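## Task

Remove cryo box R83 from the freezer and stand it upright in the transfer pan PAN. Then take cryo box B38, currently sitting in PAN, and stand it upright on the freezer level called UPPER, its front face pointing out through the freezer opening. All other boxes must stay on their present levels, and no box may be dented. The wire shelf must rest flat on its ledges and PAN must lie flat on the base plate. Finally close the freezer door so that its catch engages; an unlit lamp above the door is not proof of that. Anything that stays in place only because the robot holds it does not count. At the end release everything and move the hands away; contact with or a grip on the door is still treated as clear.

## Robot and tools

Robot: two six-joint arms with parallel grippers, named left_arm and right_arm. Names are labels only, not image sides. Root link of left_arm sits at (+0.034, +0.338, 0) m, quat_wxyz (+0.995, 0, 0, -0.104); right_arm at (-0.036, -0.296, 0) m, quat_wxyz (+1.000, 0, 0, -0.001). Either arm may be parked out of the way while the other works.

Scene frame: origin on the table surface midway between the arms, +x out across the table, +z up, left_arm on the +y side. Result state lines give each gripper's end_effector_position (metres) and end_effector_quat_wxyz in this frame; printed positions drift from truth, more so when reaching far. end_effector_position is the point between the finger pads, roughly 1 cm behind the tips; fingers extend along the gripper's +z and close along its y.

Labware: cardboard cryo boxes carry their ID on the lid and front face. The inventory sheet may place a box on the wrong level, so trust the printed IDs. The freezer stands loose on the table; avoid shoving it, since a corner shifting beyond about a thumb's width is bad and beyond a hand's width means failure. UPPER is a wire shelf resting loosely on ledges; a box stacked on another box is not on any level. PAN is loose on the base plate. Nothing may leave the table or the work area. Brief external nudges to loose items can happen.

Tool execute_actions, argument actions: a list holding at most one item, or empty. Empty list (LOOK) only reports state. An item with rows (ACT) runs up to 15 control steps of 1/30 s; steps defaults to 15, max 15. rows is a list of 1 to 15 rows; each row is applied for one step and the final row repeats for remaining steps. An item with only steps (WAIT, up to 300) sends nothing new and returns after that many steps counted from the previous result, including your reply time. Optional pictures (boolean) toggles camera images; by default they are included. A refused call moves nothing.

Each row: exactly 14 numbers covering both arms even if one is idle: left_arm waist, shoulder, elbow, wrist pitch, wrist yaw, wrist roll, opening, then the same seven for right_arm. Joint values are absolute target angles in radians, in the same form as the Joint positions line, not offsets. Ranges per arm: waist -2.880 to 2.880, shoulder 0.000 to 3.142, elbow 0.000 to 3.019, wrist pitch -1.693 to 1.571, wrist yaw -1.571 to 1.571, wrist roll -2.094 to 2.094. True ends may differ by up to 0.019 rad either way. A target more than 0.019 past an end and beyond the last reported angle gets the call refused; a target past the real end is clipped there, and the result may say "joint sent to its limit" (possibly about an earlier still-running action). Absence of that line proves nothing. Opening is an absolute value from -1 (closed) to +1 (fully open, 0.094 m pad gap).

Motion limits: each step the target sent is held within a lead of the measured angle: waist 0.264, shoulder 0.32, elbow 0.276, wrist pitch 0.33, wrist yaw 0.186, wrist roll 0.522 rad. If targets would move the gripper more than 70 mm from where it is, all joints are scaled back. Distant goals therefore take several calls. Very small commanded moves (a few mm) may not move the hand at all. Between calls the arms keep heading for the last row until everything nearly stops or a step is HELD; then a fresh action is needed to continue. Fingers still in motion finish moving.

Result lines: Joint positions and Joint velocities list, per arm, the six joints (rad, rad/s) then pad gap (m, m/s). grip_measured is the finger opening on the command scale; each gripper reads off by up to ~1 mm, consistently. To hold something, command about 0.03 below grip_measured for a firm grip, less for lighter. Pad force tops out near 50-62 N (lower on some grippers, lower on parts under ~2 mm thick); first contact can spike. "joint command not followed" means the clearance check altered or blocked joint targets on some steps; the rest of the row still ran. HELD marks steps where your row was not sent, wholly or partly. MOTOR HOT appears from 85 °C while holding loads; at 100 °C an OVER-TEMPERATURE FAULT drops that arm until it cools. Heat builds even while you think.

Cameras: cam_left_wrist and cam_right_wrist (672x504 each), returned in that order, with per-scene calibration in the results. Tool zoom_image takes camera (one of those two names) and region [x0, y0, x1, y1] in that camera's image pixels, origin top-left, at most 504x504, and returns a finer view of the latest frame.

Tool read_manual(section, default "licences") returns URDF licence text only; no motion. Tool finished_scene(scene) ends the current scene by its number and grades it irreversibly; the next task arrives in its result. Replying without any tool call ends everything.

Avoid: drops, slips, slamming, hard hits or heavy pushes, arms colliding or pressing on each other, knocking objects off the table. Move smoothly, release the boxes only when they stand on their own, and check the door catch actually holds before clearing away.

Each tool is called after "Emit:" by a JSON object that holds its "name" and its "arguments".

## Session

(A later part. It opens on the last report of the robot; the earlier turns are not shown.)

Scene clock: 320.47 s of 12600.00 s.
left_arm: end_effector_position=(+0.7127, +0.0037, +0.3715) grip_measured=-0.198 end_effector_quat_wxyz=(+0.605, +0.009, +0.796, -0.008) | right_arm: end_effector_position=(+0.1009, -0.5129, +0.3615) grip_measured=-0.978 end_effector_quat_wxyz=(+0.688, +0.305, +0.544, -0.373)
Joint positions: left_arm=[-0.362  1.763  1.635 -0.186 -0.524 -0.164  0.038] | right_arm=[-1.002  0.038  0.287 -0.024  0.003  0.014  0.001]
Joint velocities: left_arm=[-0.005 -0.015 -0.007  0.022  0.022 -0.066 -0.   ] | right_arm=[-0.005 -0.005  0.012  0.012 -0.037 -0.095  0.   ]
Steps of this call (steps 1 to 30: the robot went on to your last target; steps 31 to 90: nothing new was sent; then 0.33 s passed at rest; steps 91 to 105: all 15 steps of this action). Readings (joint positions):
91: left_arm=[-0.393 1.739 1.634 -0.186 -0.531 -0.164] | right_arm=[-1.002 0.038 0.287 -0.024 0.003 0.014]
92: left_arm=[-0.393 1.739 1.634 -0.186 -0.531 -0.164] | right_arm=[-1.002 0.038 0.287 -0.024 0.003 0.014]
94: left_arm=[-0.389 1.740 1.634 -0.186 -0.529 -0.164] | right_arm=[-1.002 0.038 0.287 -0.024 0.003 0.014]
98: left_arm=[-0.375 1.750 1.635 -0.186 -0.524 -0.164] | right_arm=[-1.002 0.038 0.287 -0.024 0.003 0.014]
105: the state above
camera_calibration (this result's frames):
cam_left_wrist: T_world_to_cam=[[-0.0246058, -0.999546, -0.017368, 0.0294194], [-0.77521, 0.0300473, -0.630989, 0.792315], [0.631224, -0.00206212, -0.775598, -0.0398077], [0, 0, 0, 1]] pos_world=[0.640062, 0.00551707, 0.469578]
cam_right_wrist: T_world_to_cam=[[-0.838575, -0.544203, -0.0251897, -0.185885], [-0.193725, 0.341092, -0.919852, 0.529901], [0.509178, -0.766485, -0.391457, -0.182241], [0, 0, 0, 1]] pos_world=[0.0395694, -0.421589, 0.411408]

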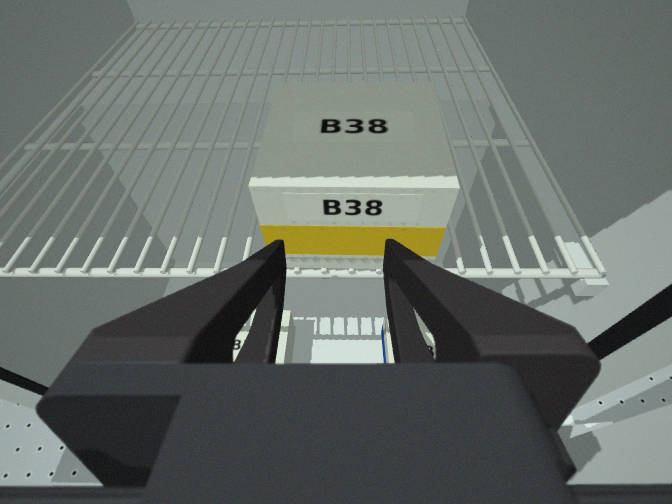

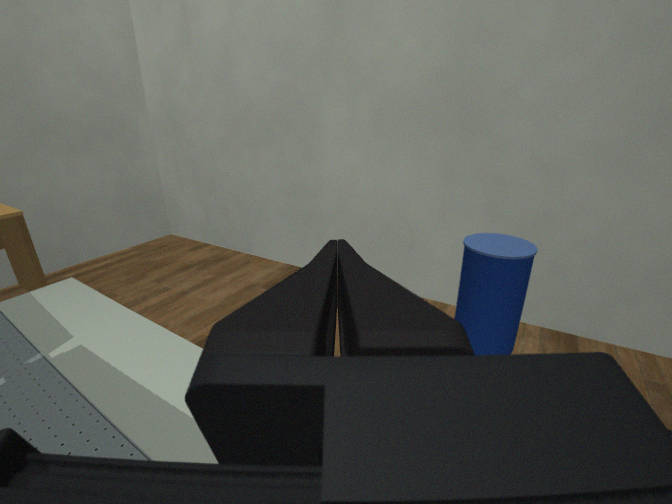

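Emit:
{"name": "execute_actions", "arguments": {"actions": [{"rows":[[-0.36,1.78,1.722,-0.192,-0.515,-0.18,-0.2,-1,0.05,0.3,0,0,0,-1],[-0.36,1.787,1.734,-0.195,-0.512,-0.18,-0.2,-1,0.05,0.3,0,0,0,-1],[-0.36,1.794,1.745,-0.198,-0.51,-0.18,-0.2,-1,0.05,0.3,0,0,0,-1],[-0.358,1.801,1.756,-0.2,-0.508,-0.18,-0.2,-1,0.05,0.3,0,0,0,-1],[-0.356,1.808,1.767,-0.203,-0.506,-0.18,-0.2,-1,0.05,0.3,0,0,0,-1],[-0.354,1.815,1.778,-0.206,-0.504,-0.18,-0.2,-1,0.05,0.3,0,0,0,-1],[-0.352,1.822,1.789,-0.209,-0.502,-0.18,-0.2,-1,0.05,0.3,0,0,0,-1],[-0.35,1.829,1.80,-0.212,-0.5,-0.18,-0.2,-1,0.05,0.3,0,0,0,-1],[-0.347,1.836,1.811,-0.215,-0.498,-0.18,-0.2,-1,0.05,0.3,0,0,0,-1],[-0.344,1.843,1.822,-0.218,-0.496,-0.18,-0.2,-1,0.05,0.3,0,0,0,-1],[-0.341,1.85,1.833,-0.22,-0.494,-0.18,-0.2,-1,0.05,0.3,0,0,0,-1],[-0.338,1.857,1.844,-0.222,-0.492,-0.18,-0.2,-1,0.05,0.3,0,0,0,-1],[-0.335,1.863,1.855,-0.225,-0.49,-0.18,-0.2,-1,0.05,0.3,0,0,0,-1],[-0.333,1.868,1.863,-0.225,-0.49,-0.18,-0.2,-1,0.05,0.3,0,0,0,-1],[-0.333,1.87,1.868,-0.225,-0.49,-0.18,-0.2,-1,0.05,0.3,0,0,0,-1]],"steps":15}], "pictures": false}}

Emit:
{"name": "execute_actions", "arguments": {"actions": [{"steps":12}]}}

Scene clock: 326.00 s of 12600.00 s.
left_arm: end_effector_position=(+0.7436, -0.0116, +0.3915) grip_measured=-0.198 end_effector_quat_wxyz=(+0.616, +0.008, +0.788, -0.025) | right_arm: end_effector_position=(+0.1009, -0.5129, +0.3615) grip_measured=-0.978 end_effector_quat_wxyz=(+0.688, +0.305, +0.544, -0.373)
Joint positions: left_arm=[-0.352  1.842  1.779 -0.214 -0.494 -0.164  0.038] | right_arm=[-1.002  0.038  0.287 -0.024  0.003  0.014  0.001]
Joint velocities: left_arm=[ 0.063  0.181  0.237 -0.027 -0.007  0.022  0.   ] | right_arm=[ 0.005  0.005 -0.002 -0.027 -0.007 -0.022  0.   ]
Steps of this call (steps 1 to 15: the robot went on to your last target; steps 16 to 90: nothing new was sent; then 2.03 s passed at rest; steps 91 to 105: all 15 steps of this action). Readings (joint positions):
91: left_arm=[-0.362 1.763 1.636 -0.186 -0.522 -0.164] | right_arm=[-1.002 0.038 0.287 -0.024 0.003 0.014]
92: left_arm=[-0.362 1.764 1.638 -0.187 -0.519 -0.164] | right_arm=[-1.002 0.038 0.287 -0.024 0.003 0.014]
94: left_arm=[-0.362 1.771 1.653 -0.190 -0.514 -0.164] | right_arm=[-1.002 0.038 0.287 -0.024 0.003 0.014]
98: left_arm=[-0.362 1.796 1.704 -0.198 -0.506 -0.164] | right_arm=[-1.002 0.038 0.287 -0.024 0.003 0.014]
105: the state above

Scene clock: 326.40 s of 12600.00 s.
left_arm: end_effector_position=(+0.7506, -0.0061, +0.3894) grip_measured=-0.198 end_effector_quat_wxyz=(+0.615, +0.004, +0.788, -0.022) | right_arm: end_effector_position=(+0.1009, -0.5129, +0.3615) grip_measured=-0.978 end_effector_quat_wxyz=(+0.688, +0.305, +0.544, -0.373)
Joint positions: left_arm=[-0.341  1.853  1.791 -0.216 -0.493 -0.164  0.038] | right_arm=[-1.002  0.038  0.287 -0.024  0.003  0.014  0.001]
Joint velocities: left_arm=[-0.015 -0.015  0.002 -0.007 -0.022  0.022  0.002] | right_arm=[-0.005 -0.015 -0.002 -0.012 -0.007  0.022 -0.002]
Steps of this call (steps 1 to 12: the robot went on to your last target). Readings (joint positions):
1: left_arm=[-0.349 1.847 1.786 -0.214 -0.493 -0.164] | right_arm=[-1.002 0.038 0.287 -0.024 0.003 0.014]
2: left_arm=[-0.346 1.851 1.790 -0.214 -0.493 -0.164] | right_arm=[-1.002 0.038 0.287 -0.024 0.003 0.014]
4: left_arm=[-0.343 1.853 1.791 -0.214 -0.493 -0.164] | right_arm=[-1.002 0.038 0.287 -0.024 0.003 0.014]
8: left_arm=[-0.341 1.853 1.791 -0.216 -0.493 -0.164] | right_arm=[-1.002 0.038 0.287 -0.024 0.003 0.014]
12: the state above
camera_calibration (this result's frames):
cam_left_wrist: T_world_to_cam=[[-0.0325932, -0.999429, 0.00896372, 0.0166223], [-0.758625, 0.0188992, -0.651254, 0.828588], [0.650712, -0.0280266, -0.758807, -0.0711843], [0, 0, 0, 1]] pos_world=[0.675449, -0.00104192, 0.485457]
cam_right_wrist: T_world_to_cam=[[-0.838575, -0.544203, -0.0251897, -0.185885], [-0.193725, 0.341092, -0.919852, 0.529901], [0.509178, -0.766485, -0.391457, -0.182241], [0, 0, 0, 1]] pos_world=[0.0395694, -0.421589, 0.411408]

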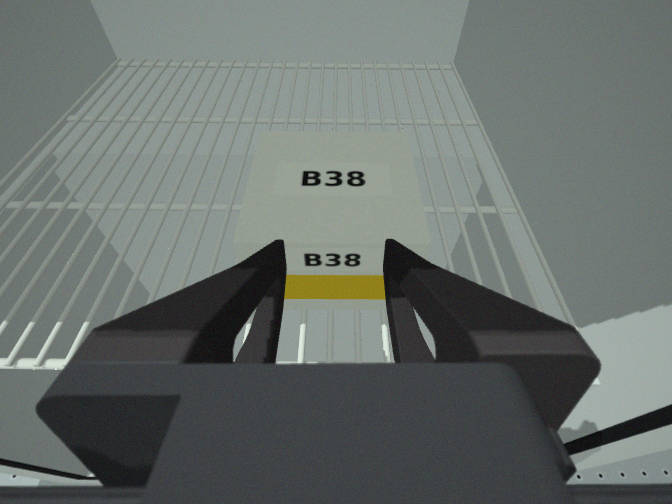

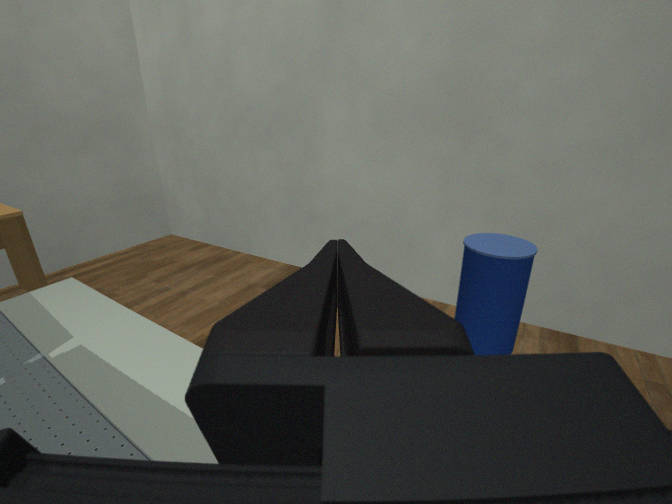

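Pushed in. Retract left, ready right.

Emit:
{"name": "execute_actions", "arguments": {"actions": [{"rows":[[-0.34,1.82,1.80,-0.22,-0.49,-0.17,-0.2,-0.98,0.09,0.33,0,0,0,-1],[-0.34,1.795,1.78,-0.215,-0.49,-0.17,-0.2,-0.96,0.14,0.36,0,0,0,-1],[-0.34,1.77,1.75,-0.21,-0.49,-0.17,-0.2,-0.94,0.19,0.39,0,0,0,-1],[-0.34,1.74,1.715,-0.2,-0.49,-0.17,-0.2,-0.92,0.24,0.42,0,0,0,-1],[-0.34,1.71,1.68,-0.19,-0.49,-0.17,-0.2,-0.9,0.29,0.46,0,0,0,-1],[-0.34,1.675,1.64,-0.18,-0.49,-0.17,-0.2,-0.88,0.34,0.5,0,0,0,-1],[-0.34,1.64,1.60,-0.17,-0.49,-0.17,-0.2,-0.86,0.39,0.53,0,0,0,-1],[-0.34,1.60,1.555,-0.16,-0.49,-0.17,-0.2,-0.84,0.44,0.56,0,0,0,-1],[-0.34,1.56,1.51,-0.15,-0.49,-0.17,-0.2,-0.82,0.49,0.6,0,0,0,-1],[-0.34,1.52,1.465,-0.14,-0.49,-0.17,-0.2,-0.8,0.54,0.63,0,0,0,-1],[-0.34,1.48,1.42,-0.13,-0.49,-0.17,-0.2,-0.78,0.59,0.66,0,0,0,-1],[-0.34,1.44,1.375,-0.12,-0.49,-0.17,-0.2,-0.76,0.63,0.69,0,0,0,-1],[-0.34,1.40,1.33,-0.11,-0.49,-0.17,-0.2,-0.74,0.67,0.71,0,0,0,-1],[-0.34,1.36,1.29,-0.1,-0.49,-0.17,-0.2,-0.72,0.7,0.73,0,0,0,-1],[-0.34,1.32,1.25,-0.1,-0.49,-0.17,-0.2,-0.7,0.714,0.74,0,0,0,-1]],"steps":15}]}}

Emit:
{"name": "execute_actions", "arguments": {"actions": [{"rows":[[-0.3,1.26,1.2,-0.1,-0.46,-0.16,-0.2,-0.7,0.714,0.74,0,0,0,-1],[-0.25,1.2,1.15,-0.09,-0.43,-0.15,-0.2,-0.7,0.714,0.74,0,0,0,-1],[-0.18,1.14,1.1,-0.08,-0.4,-0.14,-0.2,-0.7,0.714,0.74,0,0,0,-1],[-0.1,1.08,1.05,-0.07,-0.36,-0.12,-0.2,-0.7,0.714,0.74,0,0,0,-1],[-0.02,1.02,1.0,-0.06,-0.32,-0.1,-0.2,-0.7,0.714,0.74,0,0,0,-1],[0.06,0.96,0.95,-0.05,-0.28,-0.09,-0.2,-0.7,0.714,0.74,0,0,0,-1],[0.14,0.9,0.9,-0.04,-0.24,-0.08,-0.2,-0.7,0.714,0.74,0,0,0,-1],[0.22,0.84,0.85,-0.03,-0.2,-0.06,-0.2,-0.7,0.714,0.74,0,0,0,-1],[0.3,0.77,0.8,-0.02,-0.16,-0.05,-0.2,-0.7,0.714,0.74,0,0,0,-1],[0.39,0.7,0.75,-0.01,-0.12,-0.04,-0.2,-0.7,0.714,0.74,0,0,0,-1],[0.48,0.63,0.7,0,-0.08,-0.02,-0.2,-0.7,0.714,0.74,0,0,0,-1],[0.57,0.56,0.64,0,-0.05,0,-0.2,-0.7,0.714,0.74,0,0,0,-1],[0.66,0.5,0.58,0,-0.02,0,-0.2,-0.7,0.714,0.74,0,0,0,-1],[0.74,0.44,0.53,0,0,0,-0.2,-0.7,0.714,0.74,0,0,0,-1],[0.8,0.4,0.5,0,0,0,-0.2,-0.7,0.714,0.74,0,0,0,-1]],"steps":15}], "pictures": false}}

Emit:
{"name": "execute_actions", "arguments": {"actions": [{"steps":15}]}}

Scene clock: 335.37 s of 12600.00 s.
left_arm: end_effector_position=(+0.6304, +0.0675, +0.4028) grip_measured=-0.198 end_effector_quat_wxyz=(+0.615, +0.004, +0.788, -0.022) | right_arm: end_effector_position=(+0.2541, -0.5647, +0.4118) grip_measured=-0.978 end_effector_quat_wxyz=(+0.652, +0.266, +0.664, -0.251)
Joint positions: left_arm=[-0.341  1.477  1.348 -0.148 -0.492 -0.164  0.038] | right_arm=[-0.742  0.67   0.666 -0.02   0.003  0.014  0.001]
Joint velocities: left_arm=[-0.005 -1.353 -1.184  0.271 -0.037 -0.066  0.   ] | right_arm=[ 0.571  1.011  0.686 -0.002 -0.066 -0.022 -0.001]
Steps of this call (steps 1 to 30: the robot went on to your last target; steps 31 to 90: nothing new was sent; then 5.47 s passed at rest; steps 91 to 105: all 15 steps of this action). Readings (joint positions):
91: left_arm=[-0.341 1.853 1.791 -0.216 -0.493 -0.164] | right_arm=[-1.002 0.040 0.287 -0.024 0.003 0.014]
92: left_arm=[-0.341 1.852 1.790 -0.216 -0.493 -0.164] | right_arm=[-0.997 0.050 0.288 -0.023 0.003 0.014]
94: left_arm=[-0.341 1.837 1.766 -0.216 -0.492 -0.164] | right_arm=[-0.972 0.109 0.306 -0.022 0.003 0.014]
98: left_arm=[-0.341 1.741 1.626 -0.205 -0.492 -0.164] | right_arm=[-0.886 0.328 0.418 -0.022 0.003 0.014]
105: the state above
camera_calibration (this result's frames):
cam_left_wrist: T_world_to_cam=[[-0.0333315, -0.999399, 0.00952276, 0.0863326], [-0.758258, 0.0190796, -0.651675, 0.744684], [0.651102, -0.028942, -0.758439, 0.0189344], [0, 0, 0, 1]] pos_world=[0.555212, 0.0726204, 0.498831]
cam_right_wrist: T_world_to_cam=[[-0.675143, -0.737196, -0.0269132, -0.234116], [-0.432292, 0.424939, -0.79533, 0.680224], [0.597751, -0.525327, -0.605579, -0.0784735], [0, 0, 0, 1]] pos_world=[0.182902, -0.502868, 0.48718]

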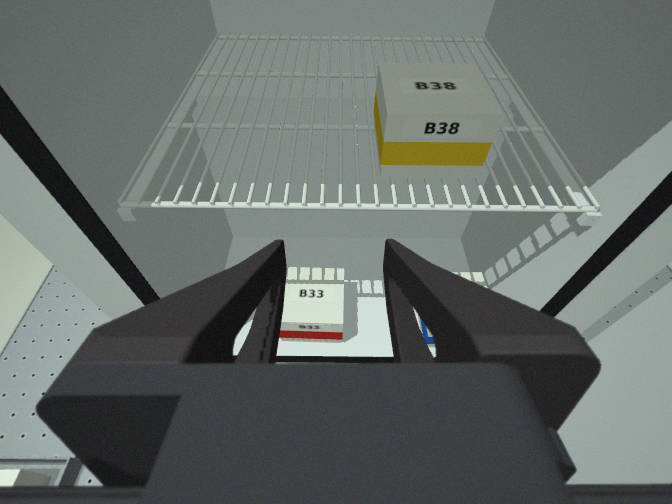

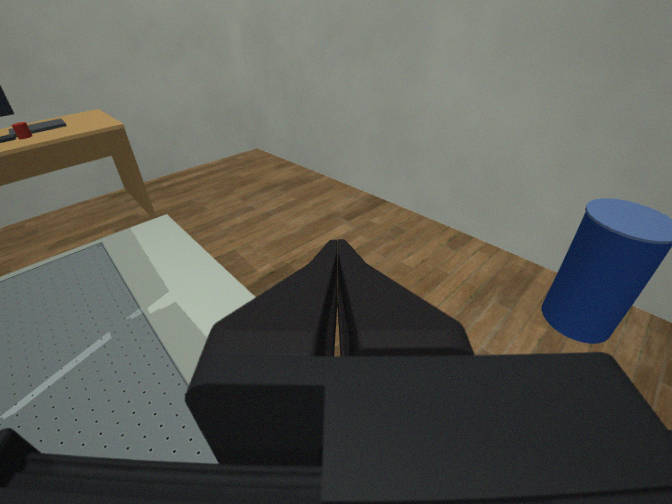

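Scene clock: 335.87 s of 12600.00 s.
left_arm: end_effector_position=(+0.4577, +0.3287, +0.4230) grip_measured=-0.198 end_effector_quat_wxyz=(+0.683, -0.041, +0.729, -0.025) | right_arm: end_effector_position=(+0.2784, -0.5611, +0.4105) grip_measured=-0.978 end_effector_quat_wxyz=(+0.650, +0.253, +0.677, -0.233)
Joint positions: left_arm=[ 0.16   0.767  0.76  -0.058 -0.069 -0.098  0.038] | right_arm=[-0.696  0.724  0.697 -0.019  0.002  0.014  0.001]
Joint velocities: left_arm=[ 1.509 -1.685 -1.375  0.144  0.637  0.227  0.001] | right_arm=[ 0.015 -0.005  0.002 -0.022 -0.007  0.022 -0.   ]
Steps of this call (steps 1 to 15: all 15 steps of this action). Readings (joint positions):
1: left_arm=[-0.339 1.429 1.306 -0.142 -0.482 -0.164] | right_arm=[-0.724 0.699 0.686 -0.020 0.003 0.014]
2: left_arm=[-0.334 1.381 1.266 -0.139 -0.464 -0.164] | right_arm=[-0.710 0.718 0.695 -0.019 0.003 0.014]
4: left_arm=[-0.306 1.290 1.197 -0.134 -0.424 -0.163] | right_arm=[-0.696 0.729 0.697 -0.019 0.002 0.014]
8: left_arm=[-0.170 1.123 1.075 -0.111 -0.312 -0.150] | right_arm=[-0.696 0.724 0.697 -0.019 0.002 0.014]
15: the state above

Scene clock: 336.37 s of 12600.00 s.
left_arm: end_effector_position=(+0.2990, +0.5207, +0.3991) grip_measured=-0.198 end_effector_quat_wxyz=(+0.706, -0.209, +0.643, +0.212) | right_arm: end_effector_position=(+0.2784, -0.5611, +0.4105) grip_measured=-0.978 end_effector_quat_wxyz=(+0.650, +0.253, +0.677, -0.233)
Joint positions: left_arm=[ 0.812  0.387  0.496 -0.022 -0.004 -0.022  0.038] | right_arm=[-0.696  0.724  0.697 -0.019  0.002  0.014  0.001]
Joint velocities: left_arm=[-0.122  0.054 -0.007  0.017 -0.007  0.11  -0.001] | right_arm=[-0.015 -0.005 -0.027 -0.002 -0.066 -0.022  0.   ]
Steps of this call (steps 1 to 15: the robot went on to your last target). Readings (joint positions):
1: left_arm=[0.211 0.709 0.710 -0.054 -0.051 -0.091] | right_arm=[-0.696 0.724 0.697 -0.019 0.002 0.014]
2: left_arm=[0.265 0.648 0.661 -0.052 -0.037 -0.083] | right_arm=[-0.696 0.724 0.697 -0.019 0.002 0.014]
4: left_arm=[0.391 0.524 0.574 -0.047 -0.014 -0.067] | right_arm=[-0.696 0.724 0.697 -0.019 0.002 0.014]
8: left_arm=[0.729 0.378 0.496 -0.033 -0.004 -0.038] | right_arm=[-0.696 0.724 0.697 -0.019 0.002 0.014]
15: the state above
camera_calibration (this result's frames):
cam_left_wrist: T_world_to_cam=[[0.57419, -0.818716, 0.00309863, 0.255089], [-0.412292, -0.292418, -0.862848, 0.625371], [0.707334, 0.494161, -0.505454, -0.14511], [0, 0, 0, 1]] pos_world=[0.214008, 0.463423, 0.465463]
cam_right_wrist: T_world_to_cam=[[-0.640287, -0.767661, -0.0270061, -0.241797], [-0.465332, 0.415614, -0.781493, 0.686455], [0.611146, -0.487813, -0.623329, -0.0672128], [0, 0, 0, 1]] pos_world=[0.205687, -0.503705, 0.488034]

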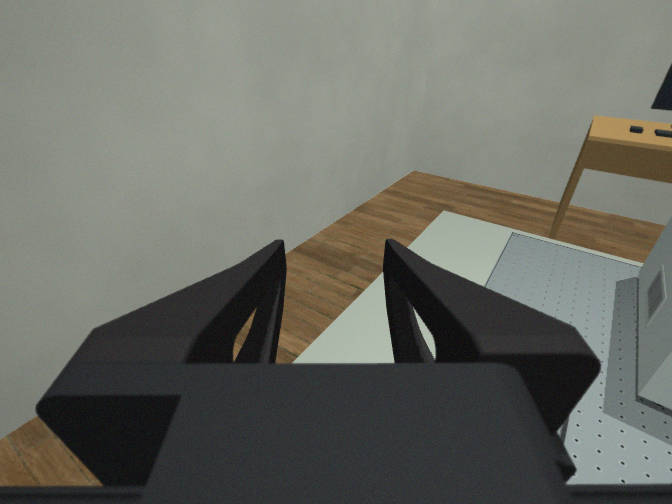

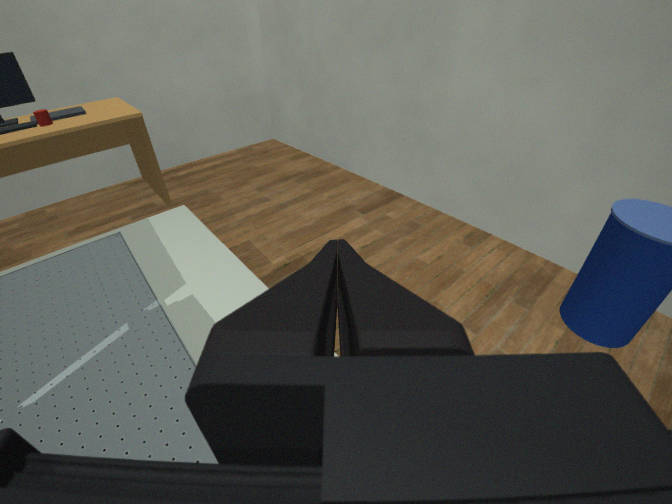

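Sweep.

Emit:
{"name": "execute_actions", "arguments": {"actions": [{"rows":[[0.8,0.4,0.5,0,0,0,-0.2,-0.67,0.714,0.74,0,0,0,-1],[0.8,0.4,0.5,0,0,0,-0.2,-0.64,0.714,0.74,0,0,0,-1],[0.8,0.4,0.5,0,0,0,-0.2,-0.61,0.714,0.74,0,0,0,-1],[0.8,0.4,0.5,0,0,0,-0.2,-0.58,0.714,0.74,0,0,0,-1],[0.8,0.4,0.5,0,0,0,-0.2,-0.55,0.714,0.74,0,0,0,-1],[0.8,0.4,0.5,0,0,0,-0.2,-0.52,0.714,0.74,0,0,0,-1],[0.8,0.4,0.5,0,0,0,-0.2,-0.49,0.714,0.74,0,0,0,-1],[0.8,0.4,0.5,0,0,0,-0.2,-0.46,0.714,0.74,0,0,0,-1],[0.8,0.4,0.5,0,0,0,-0.2,-0.43,0.714,0.74,0,0,0,-1],[0.8,0.4,0.5,0,0,0,-0.2,-0.4,0.714,0.74,0,0,0,-1],[0.8,0.4,0.5,0,0,0,-0.2,-0.37,0.714,0.74,0,0,0,-1],[0.8,0.4,0.5,0,0,0,-0.2,-0.34,0.714,0.74,0,0,0,-1],[0.8,0.4,0.5,0,0,0,-0.2,-0.315,0.714,0.74,0,0,0,-1],[0.8,0.4,0.5,0,0,0,-0.2,-0.29,0.714,0.74,0,0,0,-1],[0.8,0.4,0.5,0,0,0,-0.2,-0.27,0.714,0.74,0,0,0,-1]],"steps":15}]}}

Scene clock: 340.40 s of 12600.00 s.
left_arm: end_effector_position=(+0.3000, +0.5199, +0.3987) grip_measured=-0.198 end_effector_quat_wxyz=(+0.705, -0.206, +0.644, +0.213) | right_arm: end_effector_position=(+0.3549, -0.4238, +0.4105) grip_measured=-0.978 end_effector_quat_wxyz=(+0.683, +0.119, +0.713, -0.104)
Joint positions: left_arm=[ 0.808  0.388  0.496 -0.022 -0.004 -0.016  0.038] | right_arm=[-0.311  0.724  0.697 -0.019  0.002  0.014  0.001]
Joint velocities: left_arm=[-0.005  0.005  0.002 -0.012  0.007  0.007 -0.   ] | right_arm=[ 0.737  0.005  0.002  0.012  0.037  0.007 -0.001]
Steps of this call (steps 1 to 15: the robot went on to your last target; steps 16 to 90: nothing new was sent; then 0.53 s passed at rest; steps 91 to 105: all 15 steps of this action). Readings (joint positions):
91: left_arm=[0.808 0.388 0.496 -0.022 -0.004 -0.016] | right_arm=[-0.695 0.724 0.697 -0.019 0.002 0.014]
92: left_arm=[0.808 0.388 0.496 -0.022 -0.004 -0.016] | right_arm=[-0.689 0.724 0.697 -0.019 0.002 0.014]
94: left_arm=[0.808 0.388 0.496 -0.022 -0.004 -0.016] | right_arm=[-0.656 0.724 0.697 -0.019 0.002 0.014]
98: left_arm=[0.808 0.388 0.496 -0.022 -0.004 -0.016] | right_arm=[-0.525 0.724 0.697 -0.019 0.002 0.014]
105: the state above
camera_calibration (this result's frames):
cam_left_wrist: T_world_to_cam=[[0.571469, -0.82062, -0.00261586, 0.257942], [-0.417136, -0.28774, -0.862092, 0.623893], [0.706697, 0.49375, -0.506745, -0.144767], [0, 0, 0, 1]] pos_world=[0.215149, 0.46267, 0.465169]
cam_right_wrist: T_world_to_cam=[[-0.305201, -0.951905, -0.0270061, -0.284464], [-0.587337, 0.210484, -0.781493, 0.621342], [0.749592, -0.222651, -0.623329, 0.0162701], [0, 0, 0, 1]] pos_world=[0.265923, -0.397943, 0.488034]

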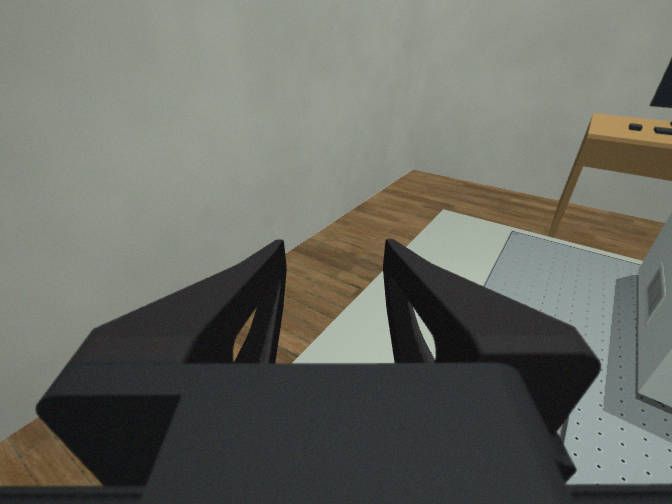

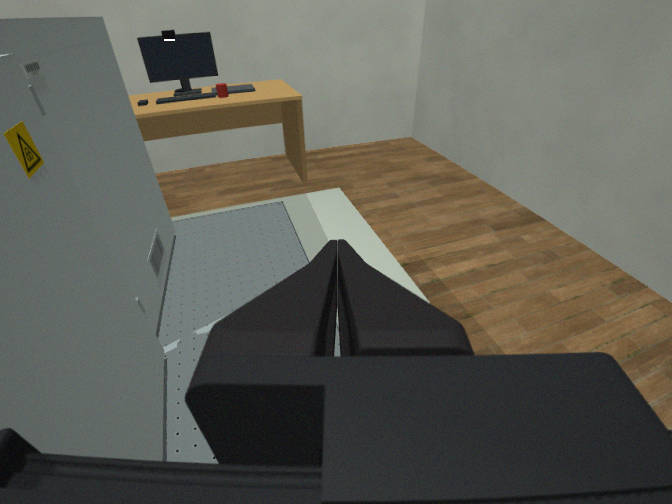

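Emit:
{"name": "execute_actions", "arguments": {"actions": [{"rows":[[0.8,0.4,0.5,0,0,0,-0.2,-0.255,0.714,0.74,0,0,0,-1],[0.8,0.4,0.5,0,0,0,-0.2,-0.24,0.714,0.74,0,0,0,-1],[0.8,0.4,0.5,0,0,0,-0.2,-0.22,0.714,0.74,0,0,0,-1],[0.8,0.4,0.5,0,0,0,-0.2,-0.2,0.714,0.74,0,0,0,-1],[0.8,0.4,0.5,0,0,0,-0.2,-0.18,0.714,0.74,0,0,0,-1],[0.8,0.4,0.5,0,0,0,-0.2,-0.16,0.714,0.74,0,0,0,-1],[0.8,0.4,0.5,0,0,0,-0.2,-0.14,0.714,0.74,0,0,0,-1],[0.8,0.4,0.5,0,0,0,-0.2,-0.12,0.714,0.74,0,0,0,-1],[0.8,0.4,0.5,0,0,0,-0.2,-0.1,0.714,0.74,0,0,0,-1],[0.8,0.4,0.5,0,0,0,-0.2,-0.08,0.714,0.74,0,0,0,-1],[0.8,0.4,0.5,0,0,0,-0.2,-0.06,0.714,0.74,0,0,0,-1],[0.8,0.4,0.5,0,0,0,-0.2,-0.04,0.714,0.74,0,0,0,-1],[0.8,0.4,0.5,0,0,0,-0.2,-0.02,0.714,0.74,0,0,0,-1],[0.8,0.4,0.5,0,0,0,-0.2,0,0.714,0.74,0,0,0,-1],[0.8,0.4,0.5,0,0,0,-0.2,0.02,0.714,0.74,0,0,0,-1]],"steps":15}], "pictures": false}}

Emit:
{"name": "execute_actions", "arguments": {"actions": [{"rows":[[0.8,0.4,0.5,0,0,0,-0.2,0.04,0.714,0.74,0,0,0,-1],[0.8,0.4,0.5,0,0,0,-0.2,0.06,0.714,0.74,0,0,0,-1],[0.8,0.4,0.5,0,0,0,-0.2,0.08,0.714,0.74,0,0,0,-1],[0.8,0.4,0.5,0,0,0,-0.2,0.1,0.714,0.74,0,0,0,-1],[0.8,0.4,0.5,0,0,0,-0.2,0.12,0.714,0.74,0,0,0,-1],[0.8,0.4,0.5,0,0,0,-0.2,0.14,0.714,0.74,0,0,0,-1],[0.8,0.4,0.5,0,0,0,-0.2,0.16,0.714,0.74,0,0,0,-1],[0.8,0.4,0.5,0,0,0,-0.2,0.18,0.714,0.74,0,0,0,-1],[0.8,0.4,0.5,0,0,0,-0.2,0.2,0.714,0.74,0,0,0,-1],[0.8,0.4,0.5,0,0,0,-0.2,0.22,0.714,0.74,0,0,0,-1],[0.8,0.4,0.5,0,0,0,-0.2,0.24,0.714,0.74,0,0,0,-1],[0.8,0.4,0.5,0,0,0,-0.2,0.26,0.714,0.74,0,0,0,-1],[0.8,0.4,0.5,0,0,0,-0.2,0.28,0.714,0.74,0,0,0,-1],[0.8,0.4,0.5,0,0,0,-0.2,0.3,0.714,0.74,0,0,0,-1],[0.8,0.4,0.5,0,0,0,-0.2,0.32,0.714,0.74,0,0,0,-1]],"steps":15}], "pictures": false}}

Emit:
{"name": "execute_actions", "arguments": {"actions": [{"rows":[[0.8,0.4,0.5,0,0,0,-0.2,0.34,0.714,0.74,0,0,0,-1],[0.8,0.4,0.5,0,0,0,-0.2,0.36,0.714,0.74,0,0,0,-1],[0.8,0.4,0.5,0,0,0,-0.2,0.38,0.714,0.74,0,0,0,-1],[0.8,0.4,0.5,0,0,0,-0.2,0.4,0.714,0.74,0,0,0,-1],[0.8,0.4,0.5,0,0,0,-0.2,0.42,0.714,0.74,0,0,0,-1],[0.8,0.4,0.5,0,0,0,-0.2,0.44,0.714,0.74,0,0,0,-1],[0.8,0.4,0.5,0,0,0,-0.2,0.46,0.714,0.74,0,0,0,-1],[0.8,0.4,0.5,0,0,0,-0.2,0.48,0.714,0.74,0,0,0,-1],[0.8,0.4,0.5,0,0,0,-0.2,0.5,0.714,0.74,0,0,0,-1],[0.8,0.4,0.5,0,0,0,-0.2,0.52,0.714,0.74,0,0,0,-1],[0.8,0.4,0.5,0,0,0,-0.2,0.54,0.714,0.74,0,0,0,-1],[0.8,0.4,0.5,0,0,0,-0.2,0.55,0.714,0.74,0,0,0,-1]],"steps":15}]}}

Scene clock: 349.93 s of 12600.00 s.
left_arm: end_effector_position=(+0.3000, +0.5199, +0.3987) grip_measured=-0.198 end_effector_quat_wxyz=(+0.705, -0.206, +0.644, +0.213) | right_arm: end_effector_position=(+0.3751, -0.3062, +0.4105) grip_measured=-0.978 end_effector_quat_wxyz=(+0.691, +0.014, +0.723, -0.003)
Joint positions: left_arm=[ 0.808  0.388  0.496 -0.022 -0.004 -0.016  0.038] | right_arm=[-0.019  0.724  0.697 -0.019  0.002  0.014  0.001]
Joint velocities: left_arm=[-0.015 -0.005  0.002  0.007  0.007 -0.037 -0.   ] | right_arm=[ 0.552  0.005  0.007  0.002  0.022 -0.007 -0.001]
Steps of this call (steps 1 to 30: the robot went on to your last target; steps 31 to 90: nothing new was sent; then 6.03 s passed at rest; steps 91 to 105: all 15 steps of this action). Readings (joint positions):
91: left_arm=[0.808 0.388 0.496 -0.022 -0.004 -0.016] | right_arm=[-0.262 0.724 0.697 -0.019 0.002 0.014]
92: left_arm=[0.808 0.388 0.496 -0.022 -0.004 -0.016] | right_arm=[-0.261 0.724 0.697 -0.019 0.002 0.014]
94: left_arm=[0.808 0.388 0.496 -0.022 -0.004 -0.016] | right_arm=[-0.248 0.724 0.697 -0.019 0.002 0.014]
98: left_arm=[0.808 0.388 0.496 -0.022 -0.004 -0.016] | right_arm=[-0.170 0.724 0.697 -0.019 0.002 0.014]
105: the state above

Scene clock: 350.43 s of 12600.00 s.
left_arm: end_effector_position=(+0.3000, +0.5199, +0.3987) grip_measured=-0.198 end_effector_quat_wxyz=(+0.705, -0.206, +0.644, +0.213) | right_arm: end_effector_position=(+0.3604, -0.1871, +0.4105) grip_measured=-0.978 end_effector_quat_wxyz=(+0.684, -0.092, +0.717, +0.095)
Joint positions: left_arm=[ 0.808  0.388  0.496 -0.022 -0.004 -0.016  0.038] | right_arm=[ 0.275  0.724  0.697 -0.019  0.006  0.011  0.001]
Joint velocities: left_arm=[ 0.005 -0.015  0.007 -0.007 -0.051 -0.066 -0.001] | right_arm=[ 0.62  -0.005 -0.007 -0.017  0.051 -0.022 -0.   ]
Steps of this call (steps 1 to 15: all 15 steps of this action). Readings (joint positions):
1: left_arm=[0.808 0.388 0.496 -0.022 -0.004 -0.016] | right_arm=[-0.000 0.724 0.697 -0.019 0.002 0.014]
2: left_arm=[0.808 0.388 0.496 -0.022 -0.004 -0.016] | right_arm=[0.019 0.724 0.697 -0.019 0.002 0.014]
4: left_arm=[0.808 0.388 0.496 -0.022 -0.004 -0.016] | right_arm=[0.058 0.724 0.697 -0.019 0.006 0.012]
8: left_arm=[0.808 0.388 0.496 -0.022 -0.004 -0.016] | right_arm=[0.127 0.724 0.697 -0.019 0.007 0.011]
15: the state above

Scene clock: 350.93 s of 12600.00 s.
left_arm: end_effector_position=(+0.3000, +0.5199, +0.3987) grip_measured=-0.198 end_effector_quat_wxyz=(+0.705, -0.206, +0.644, +0.213) | right_arm: end_effector_position=(+0.3152, -0.0826, +0.4105) grip_measured=-0.979 end_effector_quat_wxyz=(+0.664, -0.191, +0.697, +0.190)
Joint positions: left_arm=[ 0.808  0.388  0.496 -0.022 -0.004 -0.016  0.038] | right_arm=[ 0.552  0.724  0.697 -0.019  0.003  0.011  0.001]
Joint velocities: left_arm=[ 0.015 -0.015 -0.017  0.012 -0.051  0.051 -0.001] | right_arm=[ 0.151 -0.015  0.007  0.017  0.007 -0.066  0.   ]
Steps of this call (steps 1 to 15: all 15 steps of this action). Readings (joint positions):
1: left_arm=[0.808 0.388 0.496 -0.022 -0.004 -0.016] | right_arm=[0.296 0.724 0.697 -0.019 0.006 0.011]
2: left_arm=[0.808 0.388 0.496 -0.022 -0.004 -0.016] | right_arm=[0.316 0.724 0.697 -0.019 0.006 0.011]
4: left_arm=[0.808 0.388 0.496 -0.022 -0.004 -0.016] | right_arm=[0.356 0.724 0.697 -0.019 0.006 0.011]
8: left_arm=[0.808 0.388 0.496 -0.022 -0.004 -0.016] | right_arm=[0.428 0.724 0.697 -0.019 0.009 0.011]
15: the state above
camera_calibration (this result's frames):
cam_left_wrist: T_world_to_cam=[[0.571469, -0.82062, -0.00261586, 0.257942], [-0.417136, -0.28774, -0.862092, 0.623893], [0.706697, 0.49375, -0.506745, -0.144767], [0, 0, 0, 1]] pos_world=[0.215149, 0.46267, 0.465169]
cam_right_wrist: T_world_to_cam=[[0.524573, -0.851029, -0.0239411, -0.226289], [-0.540649, -0.311269, -0.781543, 0.468445], [0.657664, 0.42292, -0.623391, 0.204287], [0, 0, 0, 1]] pos_world=[0.237617, -0.133163, 0.488043]

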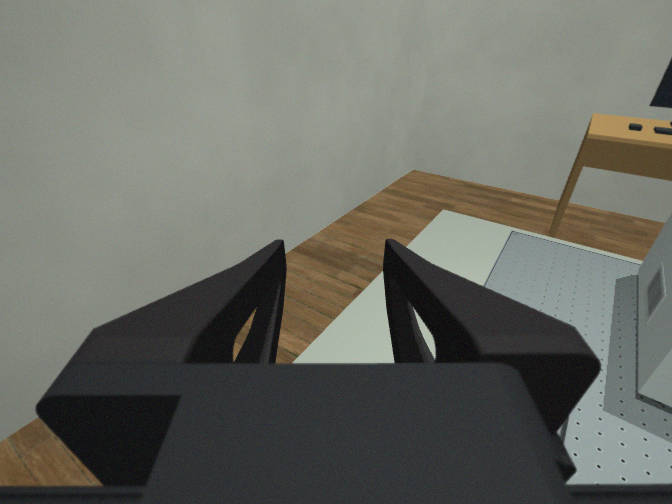

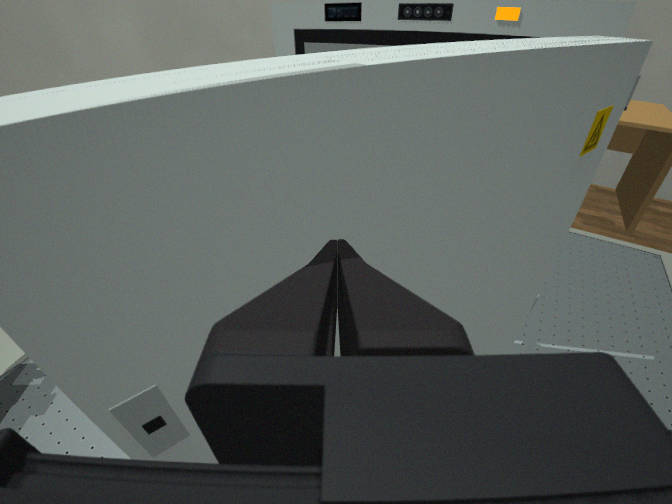

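Extend.

Emit:
{"name": "execute_actions", "arguments": {"actions": [{"rows":[[0.8,0.4,0.5,0,0,0,-0.2,0.55,0.75,0.753,0.023,0,0,-1],[0.8,0.4,0.5,0,0,0,-0.2,0.55,0.785,0.766,0.047,0,0,-1],[0.8,0.4,0.5,0,0,0,-0.2,0.55,0.82,0.778,0.07,0,0,-1],[0.8,0.4,0.5,0,0,0,-0.2,0.55,0.855,0.79,0.093,0,0,-1],[0.8,0.4,0.5,0,0,0,-0.2,0.55,0.89,0.803,0.117,0,0,-1],[0.8,0.4,0.5,0,0,0,-0.2,0.55,0.925,0.816,0.14,0,0,-1],[0.8,0.4,0.5,0,0,0,-0.2,0.55,0.96,0.829,0.163,0,0,-1],[0.8,0.4,0.5,0,0,0,-0.2,0.55,0.995,0.84,0.187,0,0,-1],[0.8,0.4,0.5,0,0,0,-0.2,0.55,1.03,0.854,0.21,0,0,-1],[0.8,0.4,0.5,0,0,0,-0.2,0.55,1.065,0.867,0.233,0,0,-1],[0.8,0.4,0.5,0,0,0,-0.2,0.55,1.1,0.88,0.257,0,0,-1],[0.8,0.4,0.5,0,0,0,-0.2,0.55,1.135,0.892,0.28,0,0,-1],[0.8,0.4,0.5,0,0,0,-0.2,0.55,1.17,0.905,0.303,0,0,-1],[0.8,0.4,0.5,0,0,0,-0.2,0.55,1.205,0.918,0.327,0,0,-1],[0.8,0.4,0.5,0,0,0,-0.2,0.55,1.24,0.93,0.35,0,0,-1]],"steps":15}], "pictures": false}}

Emit:
{"name": "execute_actions", "arguments": {"actions": [{"rows":[[0.8,0.4,0.5,0,0,0,-0.2,0.55,1.267,0.96,0.35,0,0,-1],[0.8,0.4,0.5,0,0,0,-0.2,0.55,1.294,0.99,0.35,0,0,-1],[0.8,0.4,0.5,0,0,0,-0.2,0.55,1.321,1.02,0.35,0,0,-1],[0.8,0.4,0.5,0,0,0,-0.2,0.55,1.348,1.05,0.345,0,0,-1],[0.8,0.4,0.5,0,0,0,-0.2,0.55,1.375,1.08,0.345,0,0,-1],[0.8,0.4,0.5,0,0,0,-0.2,0.55,1.402,1.11,0.34,0,0,-1],[0.8,0.4,0.5,0,0,0,-0.2,0.55,1.429,1.14,0.34,0,0,-1],[0.8,0.4,0.5,0,0,0,-0.2,0.55,1.456,1.17,0.34,0,0,-1],[0.8,0.4,0.5,0,0,0,-0.2,0.55,1.483,1.2,0.335,0,0,-1],[0.8,0.4,0.5,0,0,0,-0.2,0.55,1.51,1.23,0.335,0,0,-1],[0.8,0.4,0.5,0,0,0,-0.2,0.55,1.537,1.26,0.33,0,0,-1],[0.8,0.4,0.5,0,0,0,-0.2,0.55,1.564,1.29,0.33,0,0,-1],[0.8,0.4,0.5,0,0,0,-0.2,0.55,1.591,1.32,0.33,0,0,-1],[0.8,0.4,0.5,0,0,0,-0.2,0.55,1.618,1.345,0.33,0,0,-1],[0.8,0.4,0.5,0,0,0,-0.2,0.55,1.645,1.37,0.33,0,0,-1]],"steps":15}], "pictures": false}}

Emit:
{"name": "execute_actions", "arguments": {"actions": [{"rows":[[0.8,0.4,0.5,0,0,0,-0.2,0.55,1.655,1.384,0.326,0,0,-1],[0.8,0.4,0.5,0,0,0,-0.2,0.55,1.665,1.398,0.322,0,0,-1],[0.8,0.4,0.5,0,0,0,-0.2,0.55,1.675,1.412,0.318,0,0,-1],[0.8,0.4,0.5,0,0,0,-0.2,0.55,1.685,1.426,0.314,0,0,-1],[0.8,0.4,0.5,0,0,0,-0.2,0.55,1.695,1.44,0.31,0,0,-1],[0.8,0.4,0.5,0,0,0,-0.2,0.55,1.705,1.454,0.306,0,0,-1],[0.8,0.4,0.5,0,0,0,-0.2,0.55,1.715,1.468,0.302,0,0,-1],[0.8,0.4,0.5,0,0,0,-0.2,0.55,1.725,1.482,0.298,0,0,-1],[0.8,0.4,0.5,0,0,0,-0.2,0.55,1.735,1.496,0.294,0,0,-1],[0.8,0.4,0.5,0,0,0,-0.2,0.55,1.745,1.51,0.29,0,0,-1],[0.8,0.4,0.5,0,0,0,-0.2,0.55,1.755,1.524,0.286,0,0,-1],[0.8,0.4,0.5,0,0,0,-0.2,0.55,1.765,1.538,0.282,0,0,-1],[0.8,0.4,0.5,0,0,0,-0.2,0.55,1.775,1.55,0.278,0,0,-1],[0.8,0.4,0.5,0,0,0,-0.2,0.55,1.783,1.56,0.274,0,0,-1],[0.8,0.4,0.5,0,0,0,-0.2,0.55,1.79,1.57,0.27,0,0,-1]],"steps":15}]}}

Scene clock: 359.63 s of 12600.00 s.
left_arm: end_effector_position=(+0.3000, +0.5199, +0.3987) grip_measured=-0.198 end_effector_quat_wxyz=(+0.705, -0.206, +0.644, +0.213) | right_arm: end_effector_position=(+0.4292, -0.0150, +0.3802) grip_measured=-0.979 end_effector_quat_wxyz=(+0.670, -0.188, +0.693, +0.190)
Joint positions: left_arm=[ 0.808  0.388  0.496 -0.022 -0.004 -0.016  0.038] | right_arm=[0.55  1.162 0.851 0.281 0.006 0.011 0.001]
Joint velocities: left_arm=[-0.024 -0.005  0.022 -0.002 -0.007 -0.007  0.001] | right_arm=[-0.005  1.05   0.31   0.681 -0.066 -0.007 -0.001]
Steps of this call (steps 1 to 15: the robot went on to your last target; steps 16 to 90: nothing new was sent; then 5.20 s passed at rest; steps 91 to 105: all 15 steps of this action). Readings (joint positions):
91: left_arm=[0.808 0.388 0.496 -0.022 -0.004 -0.016] | right_arm=[0.555 0.725 0.697 -0.016 0.003 0.011]
92: left_arm=[0.808 0.388 0.496 -0.022 -0.004 -0.016] | right_arm=[0.555 0.730 0.697 -0.007 0.003 0.011]
94: left_arm=[0.808 0.388 0.496 -0.022 -0.004 -0.016] | right_arm=[0.555 0.761 0.706 0.028 0.003 0.011]
98: left_arm=[0.808 0.388 0.496 -0.022 -0.004 -0.016] | right_arm=[0.550 0.890 0.756 0.117 0.008 0.011]
105: the state above

Scene clock: 360.13 s of 12600.00 s.
left_arm: end_effector_position=(+0.3000, +0.5199, +0.3987) grip_measured=-0.198 end_effector_quat_wxyz=(+0.705, -0.206, +0.644, +0.213) | right_arm: end_effector_position=(+0.5635, +0.0675, +0.3892) grip_measured=-0.979 end_effector_quat_wxyz=(+0.679, -0.187, +0.683, +0.194)
Joint positions: left_arm=[ 0.808  0.388  0.496 -0.022 -0.004 -0.016  0.038] | right_arm=[0.55  1.576 1.259 0.315 0.002 0.011 0.001]
Joint velocities: left_arm=[-0.005 -0.005 -0.007  0.007  0.007  0.037 -0.001] | right_arm=[ 0.005  0.757  0.857 -0.012  0.022 -0.037 -0.001]
Steps of this call (steps 1 to 15: all 15 steps of this action). Readings (joint positions):
1: left_arm=[0.808 0.388 0.496 -0.022 -0.004 -0.016] | right_arm=[0.550 1.197 0.863 0.299 0.006 0.011]
2: left_arm=[0.808 0.388 0.496 -0.022 -0.004 -0.016] | right_arm=[0.550 1.230 0.879 0.309 0.006 0.011]
4: left_arm=[0.808 0.388 0.496 -0.022 -0.004 -0.016] | right_arm=[0.550 1.291 0.921 0.315 0.005 0.011]
8: left_arm=[0.808 0.388 0.496 -0.022 -0.004 -0.016] | right_arm=[0.550 1.399 1.035 0.315 0.003 0.011]
15: the state above

Scene clock: 360.63 s of 12600.00 s.
left_arm: end_effector_position=(+0.3000, +0.5199, +0.3987) grip_measured=-0.198 end_effector_quat_wxyz=(+0.705, -0.206, +0.644, +0.213) | right_arm: end_effector_position=(+0.6252, +0.1051, +0.3919) grip_measured=-0.979 end_effector_quat_wxyz=(+0.687, -0.185, +0.675, +0.196)
Joint positions: left_arm=[ 0.808  0.388  0.496 -0.022 -0.004 -0.016  0.038] | right_arm=[0.55  1.758 1.486 0.292 0.002 0.011 0.001]
Joint velocities: left_arm=[-0.005  0.005 -0.027 -0.022 -0.037 -0.037  0.001] | right_arm=[-0.005  0.19   0.354 -0.144 -0.007 -0.066 -0.001]
Steps of this call (steps 1 to 15: all 15 steps of this action). Readings (joint positions):
1: left_arm=[0.808 0.388 0.496 -0.022 -0.004 -0.016] | right_arm=[0.550 1.600 1.288 0.315 0.002 0.011]
2: left_arm=[0.808 0.388 0.496 -0.022 -0.004 -0.016] | right_arm=[0.550 1.622 1.313 0.315 0.002 0.011]
4: left_arm=[0.808 0.388 0.496 -0.022 -0.004 -0.016] | right_arm=[0.550 1.656 1.346 0.315 0.002 0.011]
8: left_arm=[0.808 0.388 0.496 -0.022 -0.004 -0.016] | right_arm=[0.550 1.698 1.386 0.314 0.002 0.011]
15: the state above
camera_calibration (this result's frames):
cam_left_wrist: T_world_to_cam=[[0.571469, -0.82062, -0.00261586, 0.257942], [-0.417136, -0.28774, -0.862092, 0.623893], [0.706697, 0.49375, -0.506745, -0.144767], [0, 0, 0, 1]] pos_world=[0.215149, 0.46267, 0.465169]
cam_right_wrist: T_world_to_cam=[[0.524281, -0.851227, -0.0232919, -0.229643], [-0.496174, -0.283142, -0.820757, 0.664535], [0.692055, 0.441864, -0.570803, -0.134614], [0, 0, 0, 1]] pos_world=[0.543283, 0.0521603, 0.463235]

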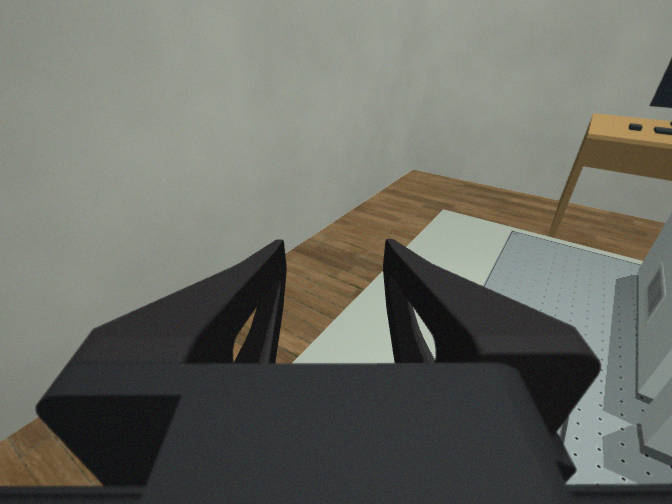

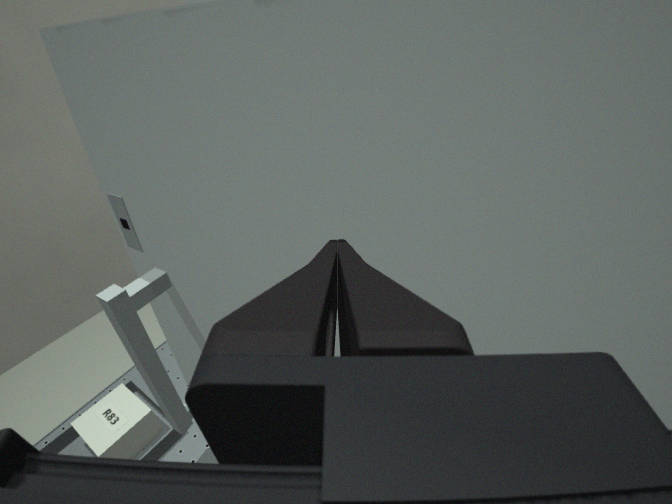

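Emit:
{"name": "execute_actions", "arguments": {"actions": [{"rows":[[0.8,0.4,0.5,0,0,0,-0.2,0.55,1.798,1.582,0.266,0,0,-1],[0.8,0.4,0.5,0,0,0,-0.2,0.55,1.806,1.594,0.262,0,0,-1],[0.8,0.4,0.5,0,0,0,-0.2,0.55,1.814,1.606,0.258,0,0,-1],[0.8,0.4,0.5,0,0,0,-0.2,0.55,1.822,1.618,0.254,0,0,-1],[0.8,0.4,0.5,0,0,0,-0.2,0.55,1.83,1.63,0.25,0,0,-1],[0.8,0.4,0.5,0,0,0,-0.2,0.55,1.838,1.642,0.246,0,0,-1],[0.8,0.4,0.5,0,0,0,-0.2,0.55,1.846,1.654,0.242,0,0,-1],[0.8,0.4,0.5,0,0,0,-0.2,0.55,1.854,1.666,0.238,0,0,-1],[0.8,0.4,0.5,0,0,0,-0.2,0.55,1.862,1.678,0.234,0,0,-1],[0.8,0.4,0.5,0,0,0,-0.2,0.55,1.87,1.69,0.23,0,0,-1],[0.8,0.4,0.5,0,0,0,-0.2,0.55,1.878,1.702,0.226,0,0,-1],[0.8,0.4,0.5,0,0,0,-0.2,0.55,1.886,1.714,0.222,0,0,-1],[0.8,0.4,0.5,0,0,0,-0.2,0.55,1.894,1.726,0.218,0,0,-1],[0.8,0.4,0.5,0,0,0,-0.2,0.55,1.902,1.738,0.214,0,0,-1],[0.8,0.4,0.5,0,0,0,-0.2,0.55,1.91,1.75,0.21,0,0,-1]],"steps":15}], "pictures": false}}

Emit:
{"name": "execute_actions", "arguments": {"actions": [{"steps":12}]}}

Scene clock: 364.33 s of 12600.00 s.
left_arm: end_effector_position=(+0.3000, +0.5199, +0.3987) grip_measured=-0.198 end_effector_quat_wxyz=(+0.705, -0.206, +0.644, +0.213) | right_arm: end_effector_position=(+0.6581, +0.1326, +0.3972) grip_measured=-0.979 end_effector_quat_wxyz=(+0.685, -0.190, +0.674, +0.201)
Joint positions: left_arm=[ 0.808  0.388  0.496 -0.022 -0.004 -0.016  0.038] | right_arm=[ 0.556  1.864  1.651  0.232 -0.006  0.011  0.001]
Joint velocities: left_arm=[ 0.005 -0.034  0.007  0.002 -0.007  0.022  0.001] | right_arm=[ 0.083  0.132  0.252 -0.129  0.022  0.022  0.001]
Steps of this call (steps 1 to 30: the robot went on to your last target; steps 31 to 90: nothing new was sent; then 0.20 s passed at rest; steps 91 to 105: all 15 steps of this action). Readings (joint positions):
91: left_arm=[0.808 0.388 0.496 -0.022 -0.004 -0.016] | right_arm=[0.550 1.771 1.507 0.283 0.001 0.011]
92: left_arm=[0.808 0.388 0.496 -0.022 -0.004 -0.016] | right_arm=[0.550 1.773 1.510 0.281 0.001 0.011]
94: left_arm=[0.808 0.388 0.496 -0.022 -0.004 -0.016] | right_arm=[0.550 1.781 1.524 0.274 -0.000 0.011]
98: left_arm=[0.808 0.388 0.496 -0.022 -0.004 -0.016] | right_arm=[0.550 1.813 1.575 0.259 -0.000 0.011]
105: the state above

Scene clock: 364.73 s of 12600.00 s.
left_arm: end_effector_position=(+0.3000, +0.5199, +0.3987) grip_measured=-0.198 end_effector_quat_wxyz=(+0.705, -0.206, +0.644, +0.213) | right_arm: end_effector_position=(+0.6584, +0.1431, +0.3997) grip_measured=-0.979 end_effector_quat_wxyz=(+0.685, -0.193, +0.672, +0.205)
Joint positions: left_arm=[ 0.808  0.388  0.496 -0.022 -0.004 -0.016  0.038] | right_arm=[ 0.567  1.878  1.676  0.224 -0.006  0.011  0.001]
Joint velocities: left_arm=[-0.015 -0.005 -0.002 -0.017  0.007 -0.007  0.   ] | right_arm=[ 0.005  0.005 -0.007  0.017  0.007 -0.051 -0.001]
Steps of this call (steps 1 to 12: the robot went on to your last target). Readings (joint positions):
1: left_arm=[0.808 0.388 0.496 -0.022 -0.004 -0.016] | right_arm=[0.559 1.867 1.659 0.228 -0.006 0.011]
2: left_arm=[0.808 0.388 0.496 -0.022 -0.004 -0.016] | right_arm=[0.562 1.871 1.666 0.226 -0.006 0.011]
4: left_arm=[0.808 0.388 0.496 -0.022 -0.004 -0.016] | right_arm=[0.566 1.877 1.674 0.224 -0.006 0.011]
8: left_arm=[0.808 0.388 0.496 -0.022 -0.004 -0.016] | right_arm=[0.567 1.878 1.676 0.224 -0.006 0.011]
12: the state above
camera_calibration (this result's frames):
cam_left_wrist: T_world_to_cam=[[0.571469, -0.82062, -0.00261586, 0.257942], [-0.417136, -0.28774, -0.862092, 0.623893], [0.706697, 0.49375, -0.506745, -0.144767], [0, 0, 0, 1]] pos_world=[0.215149, 0.46267, 0.465169]
cam_right_wrist: T_world_to_cam=[[0.545597, -0.837729, -0.0230911, -0.230532], [-0.486963, -0.294484, -0.822281, 0.694266], [0.682049, 0.459879, -0.568613, -0.166833], [0, 0, 0, 1]] pos_world=[0.577648, 0.0880502, 0.470696]

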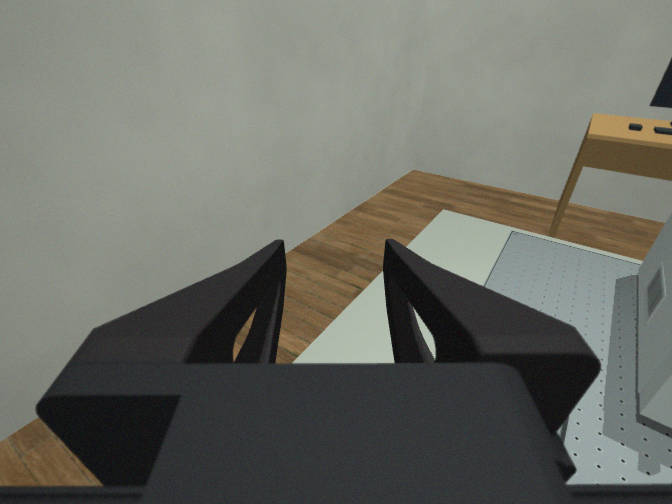

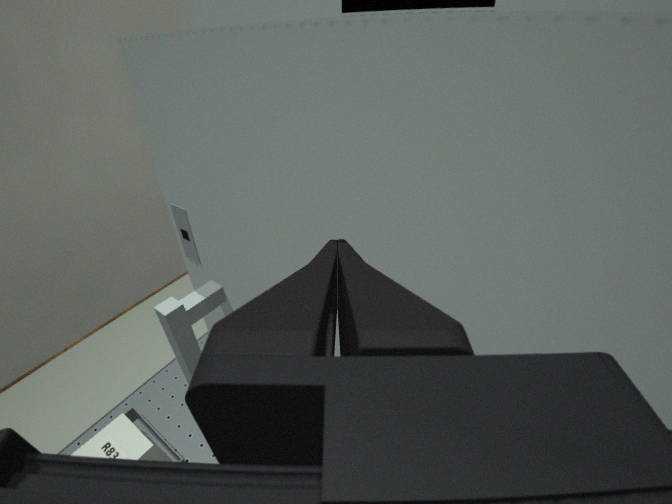

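Stalled; push more firmly.

Emit:
{"name": "execute_actions", "arguments": {"actions": [{"rows":[[0.8,0.4,0.5,0,0,0,-0.2,0.545,1.92,1.765,0.205,0,0,-1],[0.8,0.4,0.5,0,0,0,-0.2,0.54,1.93,1.78,0.2,0,0,-1],[0.8,0.4,0.5,0,0,0,-0.2,0.535,1.94,1.795,0.195,0,0,-1],[0.8,0.4,0.5,0,0,0,-0.2,0.53,1.95,1.81,0.19,0,0,-1]],"steps":15}]}}

Scene clock: 366.90 s of 12600.00 s.
left_arm: end_effector_position=(+0.3000, +0.5199, +0.3987) grip_measured=-0.198 end_effector_quat_wxyz=(+0.705, -0.206, +0.644, +0.213) | right_arm: end_effector_position=(+0.6599, +0.1568, +0.4038) grip_measured=-0.979 end_effector_quat_wxyz=(+0.682, -0.201, +0.670, +0.212)
Joint positions: left_arm=[ 0.808  0.388  0.496 -0.022 -0.004 -0.016  0.038] | right_arm=[ 0.577  1.899  1.719  0.201 -0.019  0.011  0.001]
Joint velocities: left_arm=[-0.015 -0.024  0.002 -0.017 -0.007 -0.051 -0.   ] | right_arm=[ 0.005  0.005 -0.012 -0.007  0.022  0.051 -0.001]
Steps of this call (steps 1 to 30: the robot went on to your last target; steps 31 to 50: nothing new was sent; steps 51 to 65: all 15 steps of this action). Readings (joint positions):
51: left_arm=[0.808 0.388 0.496 -0.022 -0.004 -0.016] | right_arm=[0.567 1.879 1.677 0.223 -0.007 0.011]
52: left_arm=[0.808 0.388 0.496 -0.022 -0.004 -0.016] | right_arm=[0.567 1.880 1.680 0.220 -0.008 0.011]
54: left_arm=[0.808 0.388 0.496 -0.022 -0.004 -0.016] | right_arm=[0.568 1.885 1.693 0.209 -0.016 0.011]
58: left_arm=[0.808 0.388 0.496 -0.022 -0.004 -0.016] | right_arm=[0.575 1.897 1.716 0.201 -0.019 0.011]
65: the state above
camera_calibration (this result's frames):
cam_left_wrist: T_world_to_cam=[[0.571469, -0.82062, -0.00261586, 0.257942], [-0.417136, -0.28774, -0.862092, 0.623893], [0.706697, 0.49375, -0.506745, -0.144767], [0, 0, 0, 1]] pos_world=[0.215149, 0.46267, 0.465169]
cam_right_wrist: T_world_to_cam=[[0.564921, -0.824829, -0.0228325, -0.234657], [-0.480639, -0.306443, -0.821632, 0.699919], [0.670709, 0.475131, -0.569561, -0.166322], [0, 0, 0, 1]] pos_world=[0.580525, 0.0999588, 0.474987]

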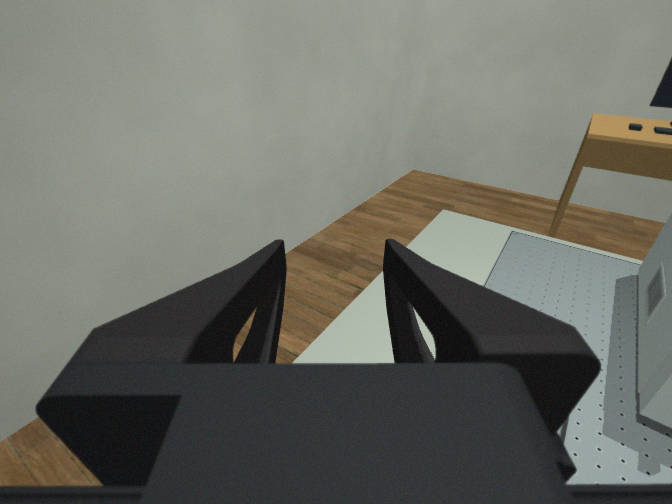

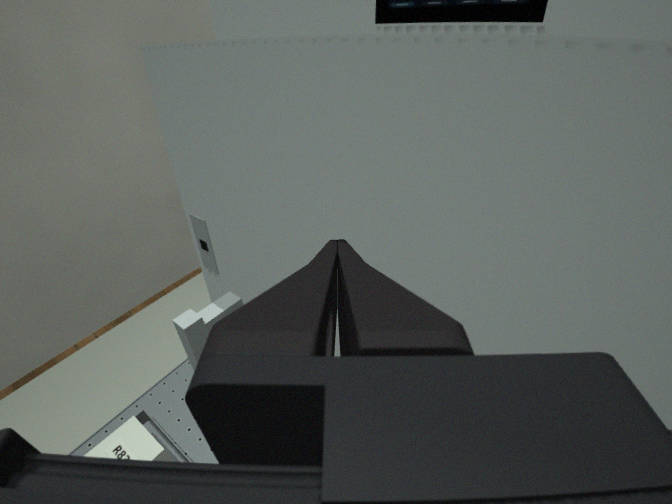

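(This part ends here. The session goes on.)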